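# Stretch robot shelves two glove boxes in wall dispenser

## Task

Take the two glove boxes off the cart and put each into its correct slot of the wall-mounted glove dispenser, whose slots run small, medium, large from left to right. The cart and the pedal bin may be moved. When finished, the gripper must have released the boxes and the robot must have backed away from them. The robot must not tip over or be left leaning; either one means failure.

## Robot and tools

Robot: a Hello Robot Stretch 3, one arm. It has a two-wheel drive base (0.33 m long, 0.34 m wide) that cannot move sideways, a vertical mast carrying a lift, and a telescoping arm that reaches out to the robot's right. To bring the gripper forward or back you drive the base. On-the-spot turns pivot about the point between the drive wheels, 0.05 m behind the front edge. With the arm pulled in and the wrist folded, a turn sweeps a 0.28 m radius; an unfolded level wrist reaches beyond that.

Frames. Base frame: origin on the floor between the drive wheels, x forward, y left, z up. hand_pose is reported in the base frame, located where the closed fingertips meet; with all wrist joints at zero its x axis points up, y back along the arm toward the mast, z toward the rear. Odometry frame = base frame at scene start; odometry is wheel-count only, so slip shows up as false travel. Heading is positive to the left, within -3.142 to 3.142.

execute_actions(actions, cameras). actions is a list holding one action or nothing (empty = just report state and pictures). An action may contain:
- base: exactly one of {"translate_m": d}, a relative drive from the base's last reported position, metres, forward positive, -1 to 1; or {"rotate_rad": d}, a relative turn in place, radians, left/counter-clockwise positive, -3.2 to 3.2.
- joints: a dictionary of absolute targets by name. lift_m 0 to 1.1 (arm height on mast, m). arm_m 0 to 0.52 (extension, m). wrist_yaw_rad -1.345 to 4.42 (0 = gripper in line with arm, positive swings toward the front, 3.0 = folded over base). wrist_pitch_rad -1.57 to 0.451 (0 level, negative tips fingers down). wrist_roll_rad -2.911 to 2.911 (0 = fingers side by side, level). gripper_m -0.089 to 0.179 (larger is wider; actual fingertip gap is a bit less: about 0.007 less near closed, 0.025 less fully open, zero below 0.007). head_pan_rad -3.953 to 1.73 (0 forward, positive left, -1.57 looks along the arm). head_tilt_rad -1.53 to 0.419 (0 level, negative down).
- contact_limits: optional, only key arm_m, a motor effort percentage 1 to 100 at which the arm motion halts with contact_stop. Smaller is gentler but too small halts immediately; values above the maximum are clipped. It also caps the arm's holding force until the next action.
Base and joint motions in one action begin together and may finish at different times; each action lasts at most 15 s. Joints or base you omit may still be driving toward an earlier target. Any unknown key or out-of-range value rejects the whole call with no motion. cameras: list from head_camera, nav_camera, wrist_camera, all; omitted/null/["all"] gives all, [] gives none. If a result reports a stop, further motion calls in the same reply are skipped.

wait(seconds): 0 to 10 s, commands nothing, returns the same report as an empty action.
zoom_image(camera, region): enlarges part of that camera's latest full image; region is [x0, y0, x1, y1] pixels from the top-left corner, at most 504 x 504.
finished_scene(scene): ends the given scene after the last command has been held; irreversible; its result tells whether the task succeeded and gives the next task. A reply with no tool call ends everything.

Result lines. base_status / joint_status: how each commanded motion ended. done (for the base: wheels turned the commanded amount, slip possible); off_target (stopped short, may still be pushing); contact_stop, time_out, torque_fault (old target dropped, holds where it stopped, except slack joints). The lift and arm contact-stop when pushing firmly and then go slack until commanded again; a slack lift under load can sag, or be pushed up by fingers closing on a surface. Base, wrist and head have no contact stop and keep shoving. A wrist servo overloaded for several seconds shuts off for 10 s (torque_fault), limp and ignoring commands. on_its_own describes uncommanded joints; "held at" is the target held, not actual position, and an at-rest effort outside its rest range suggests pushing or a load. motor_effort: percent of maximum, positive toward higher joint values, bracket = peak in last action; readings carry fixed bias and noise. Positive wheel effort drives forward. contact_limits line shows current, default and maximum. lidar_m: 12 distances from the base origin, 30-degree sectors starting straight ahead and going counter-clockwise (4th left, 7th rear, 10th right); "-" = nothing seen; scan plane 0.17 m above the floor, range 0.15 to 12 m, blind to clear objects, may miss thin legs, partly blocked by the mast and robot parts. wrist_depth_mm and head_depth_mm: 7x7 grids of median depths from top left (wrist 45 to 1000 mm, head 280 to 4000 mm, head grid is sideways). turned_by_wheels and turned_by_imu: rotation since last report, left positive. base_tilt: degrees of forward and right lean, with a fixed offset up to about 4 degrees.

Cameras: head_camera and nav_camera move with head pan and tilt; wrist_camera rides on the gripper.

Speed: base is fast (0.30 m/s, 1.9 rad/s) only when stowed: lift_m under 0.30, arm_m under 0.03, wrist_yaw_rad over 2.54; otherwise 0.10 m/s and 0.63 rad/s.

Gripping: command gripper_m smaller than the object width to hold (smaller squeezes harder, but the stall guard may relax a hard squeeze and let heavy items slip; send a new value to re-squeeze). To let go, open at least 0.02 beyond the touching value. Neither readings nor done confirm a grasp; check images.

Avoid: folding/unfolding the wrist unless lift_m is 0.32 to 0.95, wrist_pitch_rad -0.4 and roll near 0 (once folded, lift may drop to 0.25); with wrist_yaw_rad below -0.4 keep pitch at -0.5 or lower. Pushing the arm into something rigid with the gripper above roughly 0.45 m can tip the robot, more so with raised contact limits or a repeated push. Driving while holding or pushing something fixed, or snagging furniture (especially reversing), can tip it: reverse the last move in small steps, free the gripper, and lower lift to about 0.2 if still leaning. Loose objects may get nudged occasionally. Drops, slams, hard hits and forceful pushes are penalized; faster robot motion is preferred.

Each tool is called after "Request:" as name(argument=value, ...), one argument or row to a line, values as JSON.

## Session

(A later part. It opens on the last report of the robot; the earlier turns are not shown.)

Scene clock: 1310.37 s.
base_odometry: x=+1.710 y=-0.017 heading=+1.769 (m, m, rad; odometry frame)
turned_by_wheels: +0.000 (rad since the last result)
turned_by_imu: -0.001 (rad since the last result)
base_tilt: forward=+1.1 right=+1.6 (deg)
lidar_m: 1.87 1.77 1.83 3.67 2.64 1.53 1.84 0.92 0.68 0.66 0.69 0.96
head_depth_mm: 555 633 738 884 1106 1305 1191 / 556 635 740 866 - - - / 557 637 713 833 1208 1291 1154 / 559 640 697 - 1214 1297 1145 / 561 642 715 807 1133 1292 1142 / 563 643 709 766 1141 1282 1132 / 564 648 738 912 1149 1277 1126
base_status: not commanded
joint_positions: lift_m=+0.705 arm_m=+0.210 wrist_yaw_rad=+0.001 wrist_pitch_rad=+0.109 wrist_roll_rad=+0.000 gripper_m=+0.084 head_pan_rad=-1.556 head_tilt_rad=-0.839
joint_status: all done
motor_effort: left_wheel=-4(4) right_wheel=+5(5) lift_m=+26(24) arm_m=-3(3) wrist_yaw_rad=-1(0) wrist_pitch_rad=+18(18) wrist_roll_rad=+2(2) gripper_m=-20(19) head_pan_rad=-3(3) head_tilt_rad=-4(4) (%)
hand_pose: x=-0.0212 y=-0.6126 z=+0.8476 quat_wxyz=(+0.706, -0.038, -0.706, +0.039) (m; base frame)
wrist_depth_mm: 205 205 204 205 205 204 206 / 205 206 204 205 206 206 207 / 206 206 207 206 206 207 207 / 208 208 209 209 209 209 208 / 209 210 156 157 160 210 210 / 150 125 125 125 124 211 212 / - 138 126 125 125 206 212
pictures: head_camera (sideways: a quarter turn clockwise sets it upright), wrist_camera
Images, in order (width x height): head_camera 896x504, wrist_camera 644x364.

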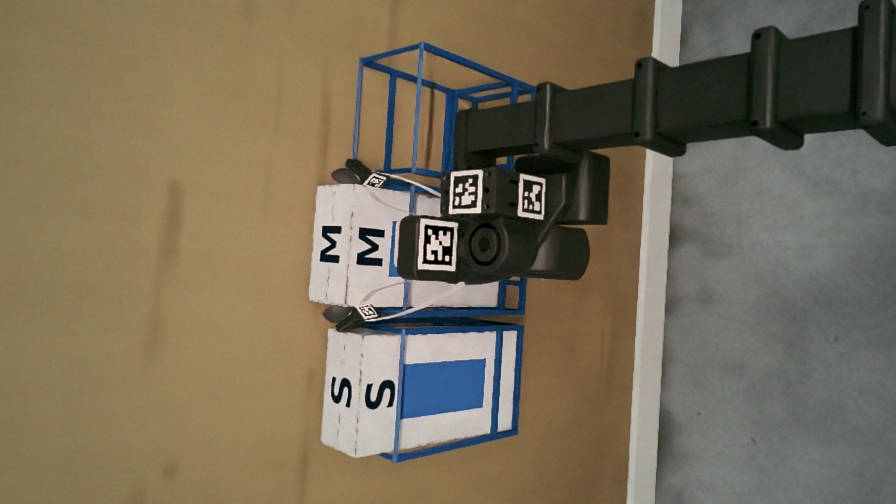

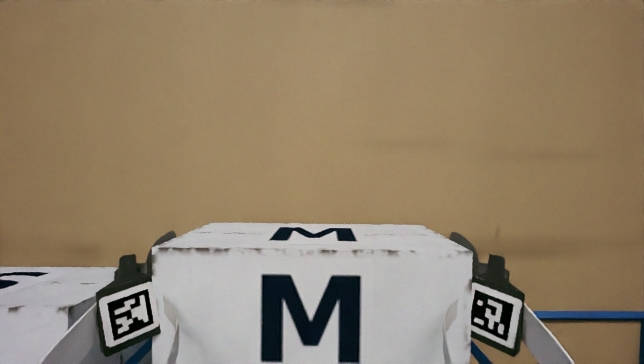

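Request:
execute_actions(
  actions=[
    {"joints": {"lift_m": 0.692}},
  ],
  cameras=["head_camera", "wrist_camera"],
)

Request:
zoom_image(
  camera="head_camera",
  region=[230, 120, 450, 400],
)

Scene clock: 1318.27 s.
base_odometry: x=+1.710 y=-0.017 heading=+1.769 (m, m, rad; odometry frame)
turned_by_wheels: +0.000 (rad since the last result)
turned_by_imu: -0.001 (rad since the last result)
base_tilt: forward=+1.1 right=+1.5 (deg)
lidar_m: 1.87 1.76 1.82 3.66 2.64 1.52 1.84 0.92 0.68 0.66 0.69 0.96
head_depth_mm: 554 634 736 885 1105 1298 1188 / 557 636 743 865 1055 - - / 559 635 718 797 - 1287 1151 / 559 639 706 - 1219 1292 1145 / 561 642 716 807 1134 1293 1139 / 563 645 710 768 1143 1284 1135 / 566 647 738 911 1152 1273 1126
base_status: not commanded
joint_positions: lift_m=+0.692 arm_m=+0.210 wrist_yaw_rad=+0.001 wrist_pitch_rad=+0.109 wrist_roll_rad=+0.000 gripper_m=+0.084 head_pan_rad=-1.556 head_tilt_rad=-0.839
joint_status: all done
motor_effort: left_wheel=-3(3) right_wheel=+5(5) lift_m=+26(24) arm_m=-3(2) wrist_yaw_rad=-1(1) wrist_pitch_rad=+18(18) wrist_roll_rad=+1(2) gripper_m=-20(20) head_pan_rad=-3(3) head_tilt_rad=-4(4) (%)
hand_pose: x=-0.0212 y=-0.6126 z=+0.8347 quat_wxyz=(+0.706, -0.038, -0.706, +0.039) (m; base frame)
wrist_depth_mm: 205 204 205 204 204 204 205 / 205 206 205 206 205 208 206 / 206 207 208 207 208 206 208 / 208 208 207 208 209 208 208 / 209 209 155 156 160 210 210 / 127 126 125 125 124 211 210 / - 133 126 126 125 145 212
pictures: head_camera (sideways: a quarter turn clockwise sets it upright), wrist_camera
Images, in order (width x height): head_camera 896x504, wrist_camera 644x364.

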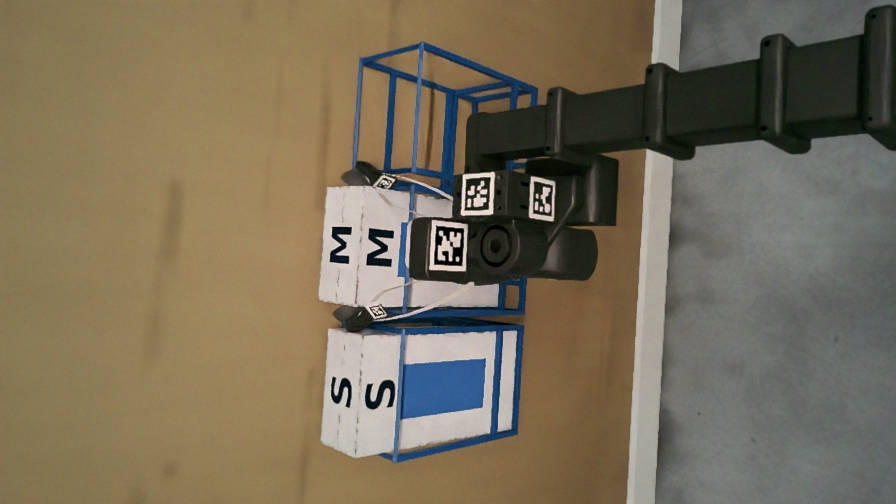

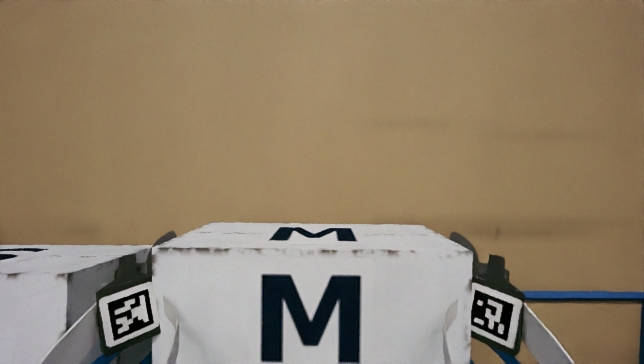

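Region (230, 120, 450, 400) of head_camera's 896x504 image, scaled by 1.800, with more detail than that image has; it fills the left 396 columns of this view, and the rest is white.

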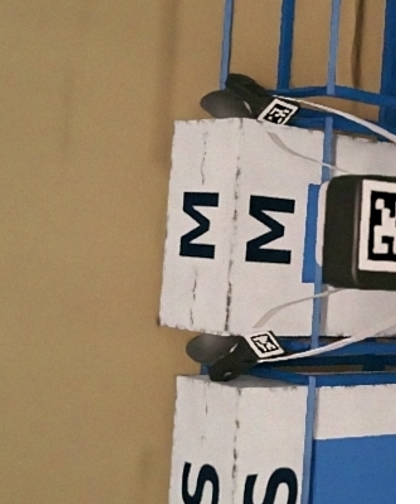

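Request:
execute_actions(
  actions=[
    {"joints": {"lift_m": 0.686}},
  ],
  cameras=["wrist_camera"],
)

Request:
execute_actions(
  actions=[
    {"joints": {"gripper_m": 0.13}},
  ],
  cameras=["head_camera", "wrist_camera"],
)

Scene clock: 1326.90 s.
base_odometry: x=+1.710 y=-0.017 heading=+1.769 (m, m, rad; odometry frame)
turned_by_wheels: +0.000 (rad since the last result)
turned_by_imu: -0.001 (rad since the last result)
base_tilt: forward=+1.1 right=+1.6 (deg)
lidar_m: 1.87 1.76 1.83 3.66 2.64 1.52 1.84 0.92 0.68 0.66 0.69 0.96
head_depth_mm: 555 632 736 884 1104 1299 1188 / 557 635 740 868 1073 - - / 557 637 723 823 - 1287 1154 / 559 639 711 716 1216 1291 1149 / 561 641 716 806 1138 1292 1142 / 563 644 710 767 1142 1283 1134 / 565 646 739 912 1146 1274 1129
base_status: not commanded
joint_positions: lift_m=+0.686 arm_m=+0.210 wrist_yaw_rad=+0.001 wrist_pitch_rad=+0.109 wrist_roll_rad=+0.000 gripper_m=+0.084 head_pan_rad=-1.556 head_tilt_rad=-0.839
joint_status: all done
motor_effort: left_wheel=-3(5) right_wheel=+5(6) lift_m=+25(26) arm_m=-3(2) wrist_yaw_rad=-1(0) wrist_pitch_rad=+18(18) wrist_roll_rad=+2(2) gripper_m=-20(18) head_pan_rad=-3(3) head_tilt_rad=-4(4) (%)
hand_pose: x=-0.0212 y=-0.6126 z=+0.8287 quat_wxyz=(+0.706, -0.038, -0.706, +0.039) (m; base frame)
wrist_depth_mm: 205 204 204 204 205 204 205 / 204 206 206 206 206 206 207 / 206 207 207 206 206 207 207 / 207 208 208 209 208 209 208 / 208 209 155 157 161 209 210 / 124 125 125 125 125 211 211 / - 129 126 126 125 125 212
pictures: wrist_camera
Images, in order (width x height): wrist_camera 644x364.

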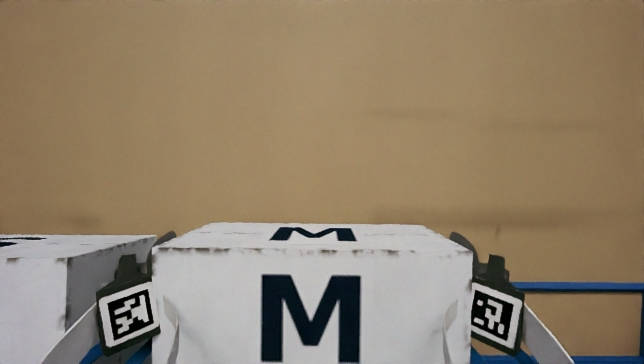

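Scene clock: 1327.87 s.
base_odometry: x=+1.710 y=-0.017 heading=+1.769 (m, m, rad; odometry frame)
turned_by_wheels: +0.000 (rad since the last result)
turned_by_imu: +0.000 (rad since the last result)
base_tilt: forward=+1.1 right=+1.6 (deg)
lidar_m: 1.87 1.77 1.83 3.66 2.63 1.52 1.84 0.92 0.68 0.66 0.69 0.96
head_depth_mm: 554 633 737 886 1108 1300 1190 / 557 634 742 868 1071 - - / 558 636 727 845 - 1288 1152 / 560 639 712 713 1215 1292 1148 / 561 641 715 806 1131 1289 1140 / 563 642 711 765 1142 1282 1134 / 565 646 737 909 1147 1273 1123
base_status: not commanded
joint_positions: lift_m=+0.686 arm_m=+0.210 wrist_yaw_rad=+0.001 wrist_pitch_rad=+0.111 wrist_roll_rad=+0.000 gripper_m=+0.130 head_pan_rad=-1.556 head_tilt_rad=-0.839
joint_status: all done
motor_effort: left_wheel=-4(4) right_wheel=+5(5) lift_m=+26(26) arm_m=-3(3) wrist_yaw_rad=+0(0) wrist_pitch_rad=+17(18) wrist_roll_rad=+2(2) gripper_m=-4(70) head_pan_rad=-3(3) head_tilt_rad=-5(5) (%)
hand_pose: x=-0.0212 y=-0.6125 z=+0.8291 quat_wxyz=(+0.706, -0.039, -0.706, +0.039) (m; base frame)
wrist_depth_mm: 205 204 204 204 206 205 205 / 205 207 206 205 206 206 207 / 208 206 207 206 207 207 207 / 207 208 208 208 209 207 208 / 209 209 185 192 209 209 209 / 125 126 126 126 126 211 211 / - 125 125 124 125 168 213
pictures: head_camera (sideways: a quarter turn clockwise sets it upright), wrist_camera
Images, in order (width x height): head_camera 896x504, wrist_camera 644x364.

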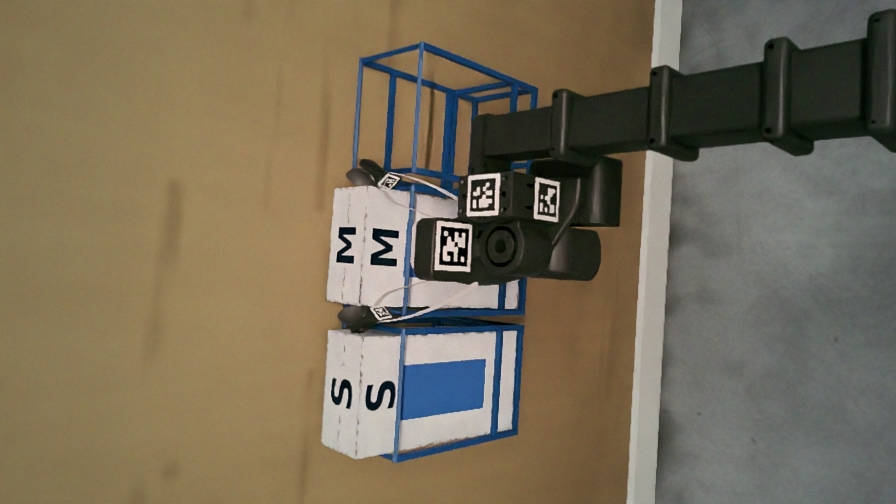

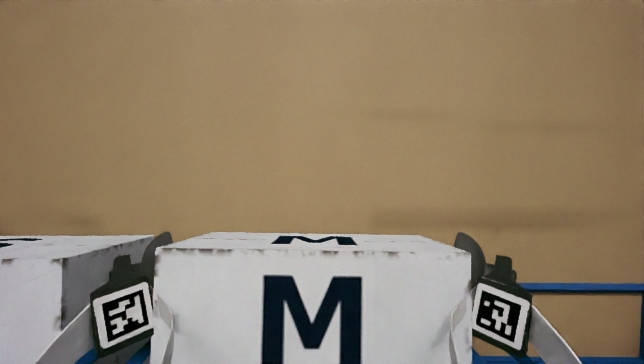

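Request:
execute_actions(
  actions=[
    {"joints": {"gripper_m": 0.148}},
  ],
  cameras=["head_camera", "wrist_camera"],
)

Scene clock: 1333.83 s.
base_odometry: x=+1.710 y=-0.017 heading=+1.769 (m, m, rad; odometry frame)
turned_by_wheels: +0.000 (rad since the last result)
turned_by_imu: -0.001 (rad since the last result)
base_tilt: forward=+1.1 right=+1.6 (deg)
lidar_m: 1.87 1.76 1.83 3.66 2.64 1.52 1.84 0.92 0.68 0.66 0.69 0.96
head_depth_mm: 555 634 739 885 1108 1299 1190 / 556 636 740 866 1073 - - / 558 638 728 824 - 1285 1154 / 559 639 712 - 1223 1291 1144 / 561 642 716 804 1135 1292 1139 / 563 644 710 766 1143 1280 1137 / 565 646 738 911 1150 1273 1130
base_status: not commanded
joint_positions: lift_m=+0.686 arm_m=+0.210 wrist_yaw_rad=-0.002 wrist_pitch_rad=+0.139 wrist_roll_rad=+0.000 gripper_m=+0.148 head_pan_rad=-1.556 head_tilt_rad=-0.839
joint_status: all done
motor_effort: left_wheel=-4(5) right_wheel=+6(6) lift_m=+25(25) arm_m=-3(3) wrist_yaw_rad=+2(2) wrist_pitch_rad=+9(17) wrist_roll_rad=+2(2) gripper_m=+2(67) head_pan_rad=-3(3) head_tilt_rad=-4(4) (%)
hand_pose: x=-0.0221 y=-0.6123 z=+0.8363 quat_wxyz=(+0.706, -0.050, -0.705, +0.048) (m; base frame)
wrist_depth_mm: 208 209 209 209 209 211 211 / 208 209 209 210 210 210 210 / 208 209 209 209 211 210 211 / 209 209 209 210 210 210 211 / 209 209 210 209 210 211 211 / 128 126 126 127 127 211 212 / - 125 125 125 125 211 210
pictures: head_camera (sideways: a quarter turn clockwise sets it upright), wrist_camera
Images, in order (width x height): head_camera 896x504, wrist_camera 644x364.

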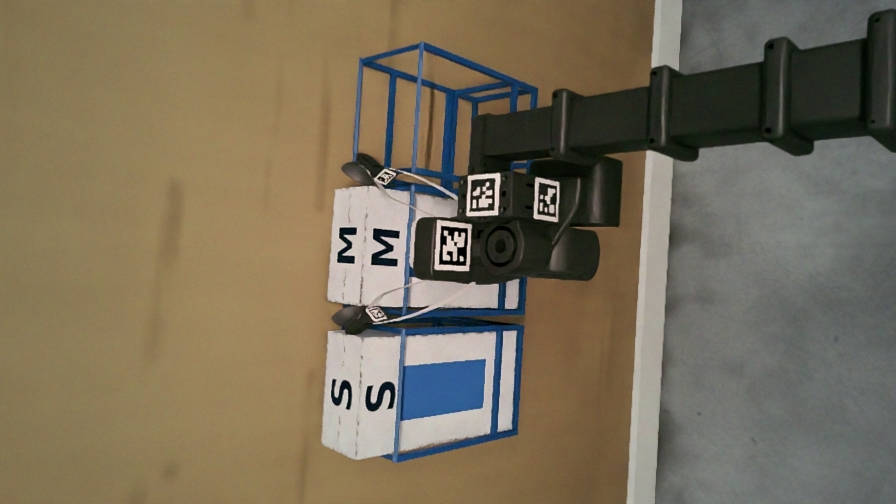

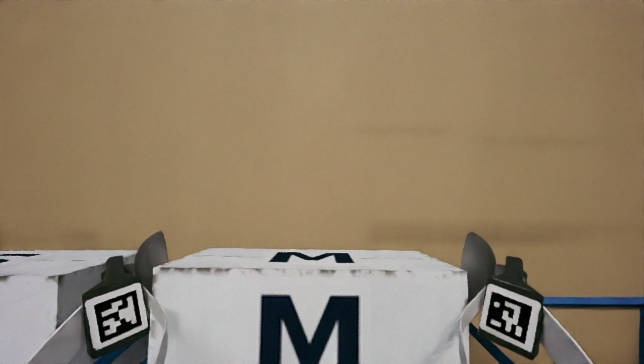

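Request:
execute_actions(
  actions=[
    {"joints": {"lift_m": 0.76}},
  ],
  cameras=["head_camera", "wrist_camera"],
)

Scene clock: 1339.33 s.
base_odometry: x=+1.710 y=-0.017 heading=+1.769 (m, m, rad; odometry frame)
turned_by_wheels: +0.000 (rad since the last result)
turned_by_imu: -0.001 (rad since the last result)
base_tilt: forward=+1.1 right=+1.6 (deg)
lidar_m: 1.87 1.77 1.83 3.66 2.64 1.53 1.85 0.92 0.68 0.66 0.69 0.96
head_depth_mm: 556 632 739 884 1069 - - / 556 636 741 820 - 1305 1161 / 557 637 728 - 1184 1293 1150 / 559 639 723 - 1167 1292 1147 / 562 642 716 807 1132 1291 1138 / 563 644 710 766 1139 1280 1131 / 565 647 738 910 1149 1278 1130
base_status: not commanded
joint_positions: lift_m=+0.760 arm_m=+0.210 wrist_yaw_rad=-0.002 wrist_pitch_rad=+0.148 wrist_roll_rad=+0.000 gripper_m=+0.148 head_pan_rad=-1.556 head_tilt_rad=-0.839
joint_status: all done
motor_effort: left_wheel=-5(4) right_wheel=+6(7) lift_m=+28(30) arm_m=-3(3) wrist_yaw_rad=+2(2) wrist_pitch_rad=+6(9) wrist_roll_rad=+2(1) gripper_m=+0(1) head_pan_rad=-3(3) head_tilt_rad=-4(5) (%)
hand_pose: x=-0.0220 y=-0.6122 z=+0.9126 quat_wxyz=(+0.705, -0.053, -0.705, +0.051) (m; base frame)
wrist_depth_mm: 210 210 211 212 211 212 212 / 210 211 209 210 211 211 213 / 210 209 210 210 211 211 211 / 209 209 209 210 212 211 211 / 208 209 210 211 211 210 212 / 208 - 209 210 209 - 211 / 209 210 209 210 209 210 211
pictures: head_camera (sideways: a quarter turn clockwise sets it upright), wrist_camera
Images, in order (width x height): head_camera 896x504, wrist_camera 644x364.

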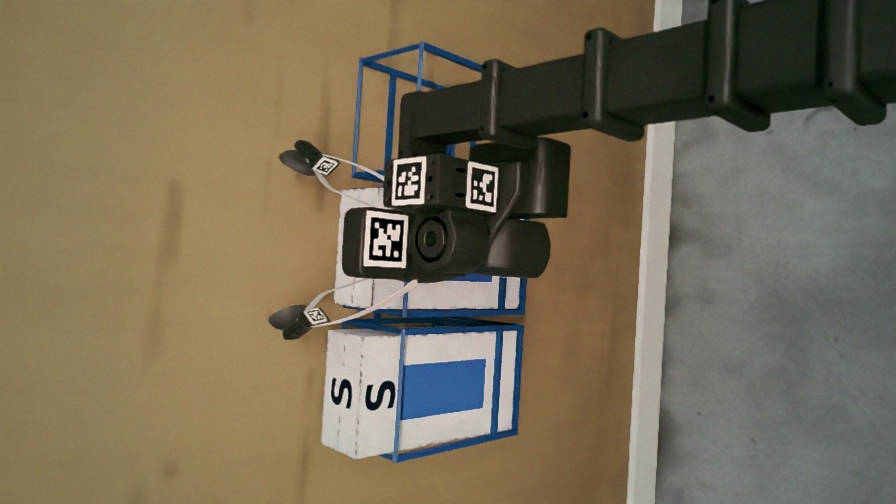

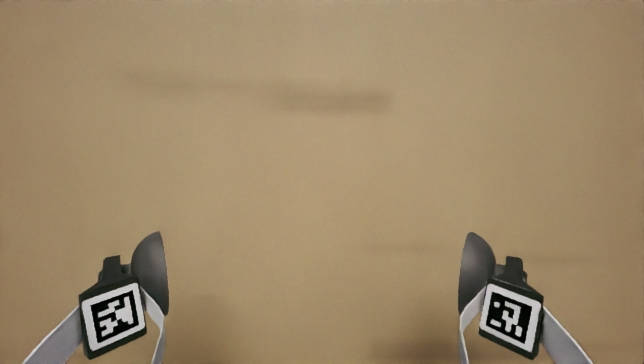

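Clear of the boxes. Retract the arm and move away.

Request:
execute_actions(
  actions=[
    {"joints": {"arm_m": 0.0, "head_tilt_rad": -0.7}},
  ],
  cameras=["head_camera", "wrist_camera"],
)

Scene clock: 1345.20 s.
base_odometry: x=+1.710 y=-0.017 heading=+1.769 (m, m, rad; odometry frame)
turned_by_wheels: +0.000 (rad since the last result)
turned_by_imu: -0.001 (rad since the last result)
base_tilt: forward=+1.1 right=+1.6 (deg)
lidar_m: 1.87 1.77 1.83 3.67 2.64 1.52 1.84 0.92 0.68 0.66 0.69 0.96
head_depth_mm: 538 600 680 784 925 1129 1255 / 539 602 680 786 875 1131 1266 / 540 604 683 754 861 1136 1265 / 541 605 684 718 782 1059 - / 542 605 687 736 825 1149 1192 / 543 607 689 725 791 1154 1189 / 545 608 690 765 919 1160 1184
base_status: not commanded
joint_positions: lift_m=+0.760 arm_m=+0.000 wrist_yaw_rad=-0.001 wrist_pitch_rad=+0.148 wrist_roll_rad=+0.000 gripper_m=+0.148 head_pan_rad=-1.556 head_tilt_rad=-0.704
joint_status: all done
motor_effort: left_wheel=-4(4) right_wheel=+6(6) lift_m=+28(28) arm_m=-3(4) wrist_yaw_rad=+0(2) wrist_pitch_rad=+6(6) wrist_roll_rad=+1(2) gripper_m=+2(0) head_pan_rad=-3(3) head_tilt_rad=+1(13) (%)
hand_pose: x=-0.0216 y=-0.4022 z=+0.9126 quat_wxyz=(+0.705, -0.052, -0.705, +0.052) (m; base frame)
wrist_depth_mm: 427 422 423 424 429 429 429 / 427 423 423 424 427 429 428 / 424 425 427 427 432 429 429 / 426 427 427 423 425 425 429 / 425 425 427 427 427 431 425 / 418 - 364 365 423 - 423 / 425 331 329 324 422 425 425
pictures: head_camera (sideways: a quarter turn clockwise sets it upright), wrist_camera
Images, in order (width x height): head_camera 896x504, wrist_camera 644x364.

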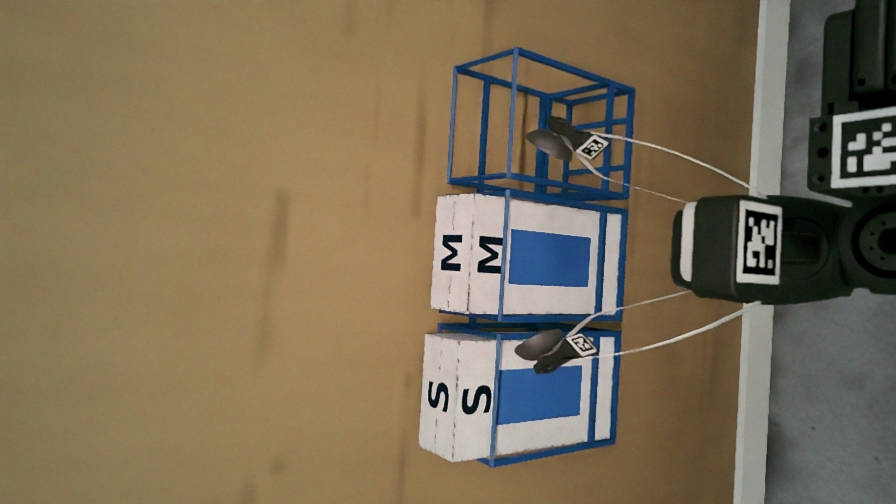

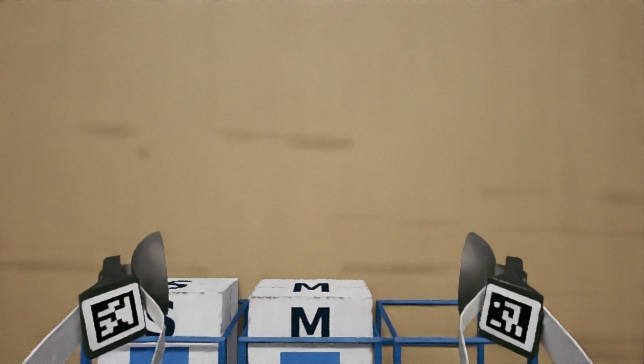

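Request:
execute_actions(
  actions=[
    {"base": {"rotate_rad": 1.2}, "joints": {"head_pan_rad": -2.7, "head_tilt_rad": -0.5}},
  ],
  cameras=["head_camera", "nav_camera"],
)

Scene clock: 1367.23 s.
base_odometry: x=+1.710 y=-0.017 heading=+2.969 (m, m, rad; odometry frame)
turned_by_wheels: +1.200 (rad since the last result)
turned_by_imu: +1.209 (rad since the last result)
base_tilt: forward=+1.1 right=+1.6 (deg)
lidar_m: 2.20 3.67 2.32 1.52 1.57 0.81 0.66 0.66 0.73 1.16 1.88 1.76
head_depth_mm: 527 570 620 678 752 829 956 / 531 575 624 686 760 839 971 / 534 578 631 692 737 727 980 / 539 582 635 698 726 732 990 / 543 588 641 703 745 754 1004 / 547 592 646 711 711 750 1018 / 550 596 652 719 797 903 1030
base_status: done
joint_positions: lift_m=+0.760 arm_m=+0.000 wrist_yaw_rad=-0.001 wrist_pitch_rad=+0.148 wrist_roll_rad=+0.000 gripper_m=+0.148 head_pan_rad=-2.693 head_tilt_rad=-0.507
joint_status: all done
motor_effort: left_wheel=-3(10) right_wheel=+6(12) lift_m=+27(27) arm_m=-3(3) wrist_yaw_rad=+1(0) wrist_pitch_rad=+6(6) wrist_roll_rad=+1(2) gripper_m=+0(0) head_pan_rad=-3(46) head_tilt_rad=+2(16) (%)
hand_pose: x=-0.0216 y=-0.4022 z=+0.9126 quat_wxyz=(+0.705, -0.052, -0.705, +0.052) (m; base frame)
wrist_depth_mm: - - - - 900 629 487 / - - - - 922 623 484 / - - - - 911 633 485 / - - - - 910 643 481 / - - - - 902 610 489 / - - - - 912 - 483 / - - - - 875 690 464
pictures: head_camera (sideways: a quarter turn clockwise sets it upright), nav_camera (sideways: a quarter turn counterclockwise sets it upright)
Images, in order (width x height): head_camera 896x504, nav_camera 672x504.

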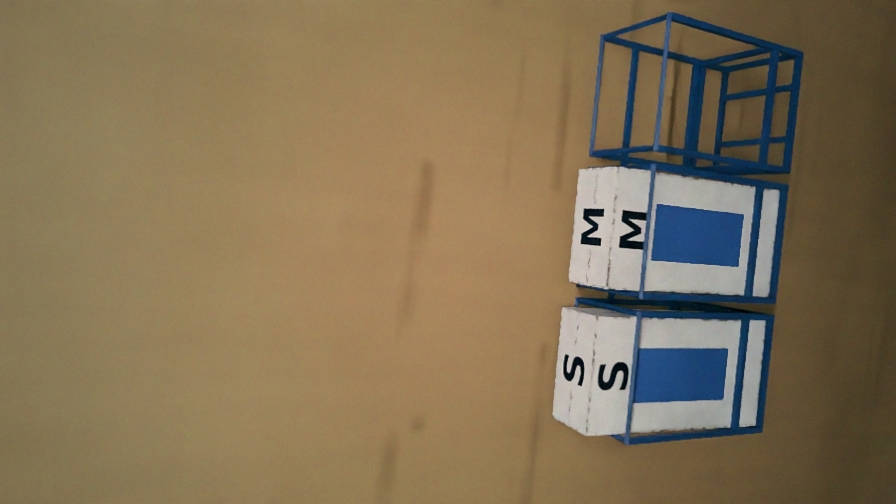

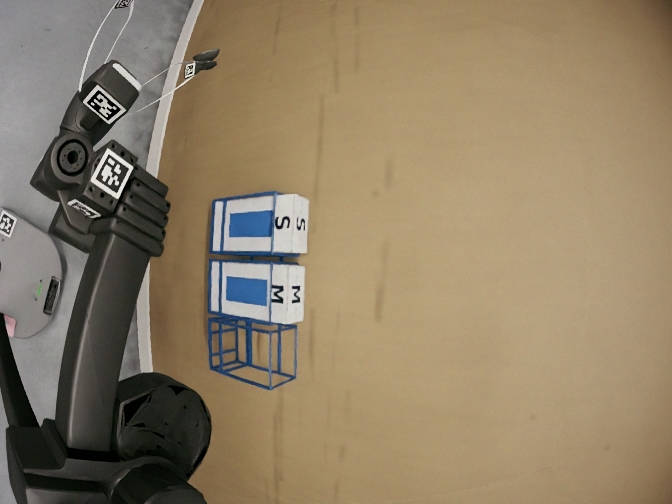

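Both boxes are seated (S left, M middle) and the robot is clear.

Request:
finished_scene(
  scene=1,
)

The scene is finished: the task was done.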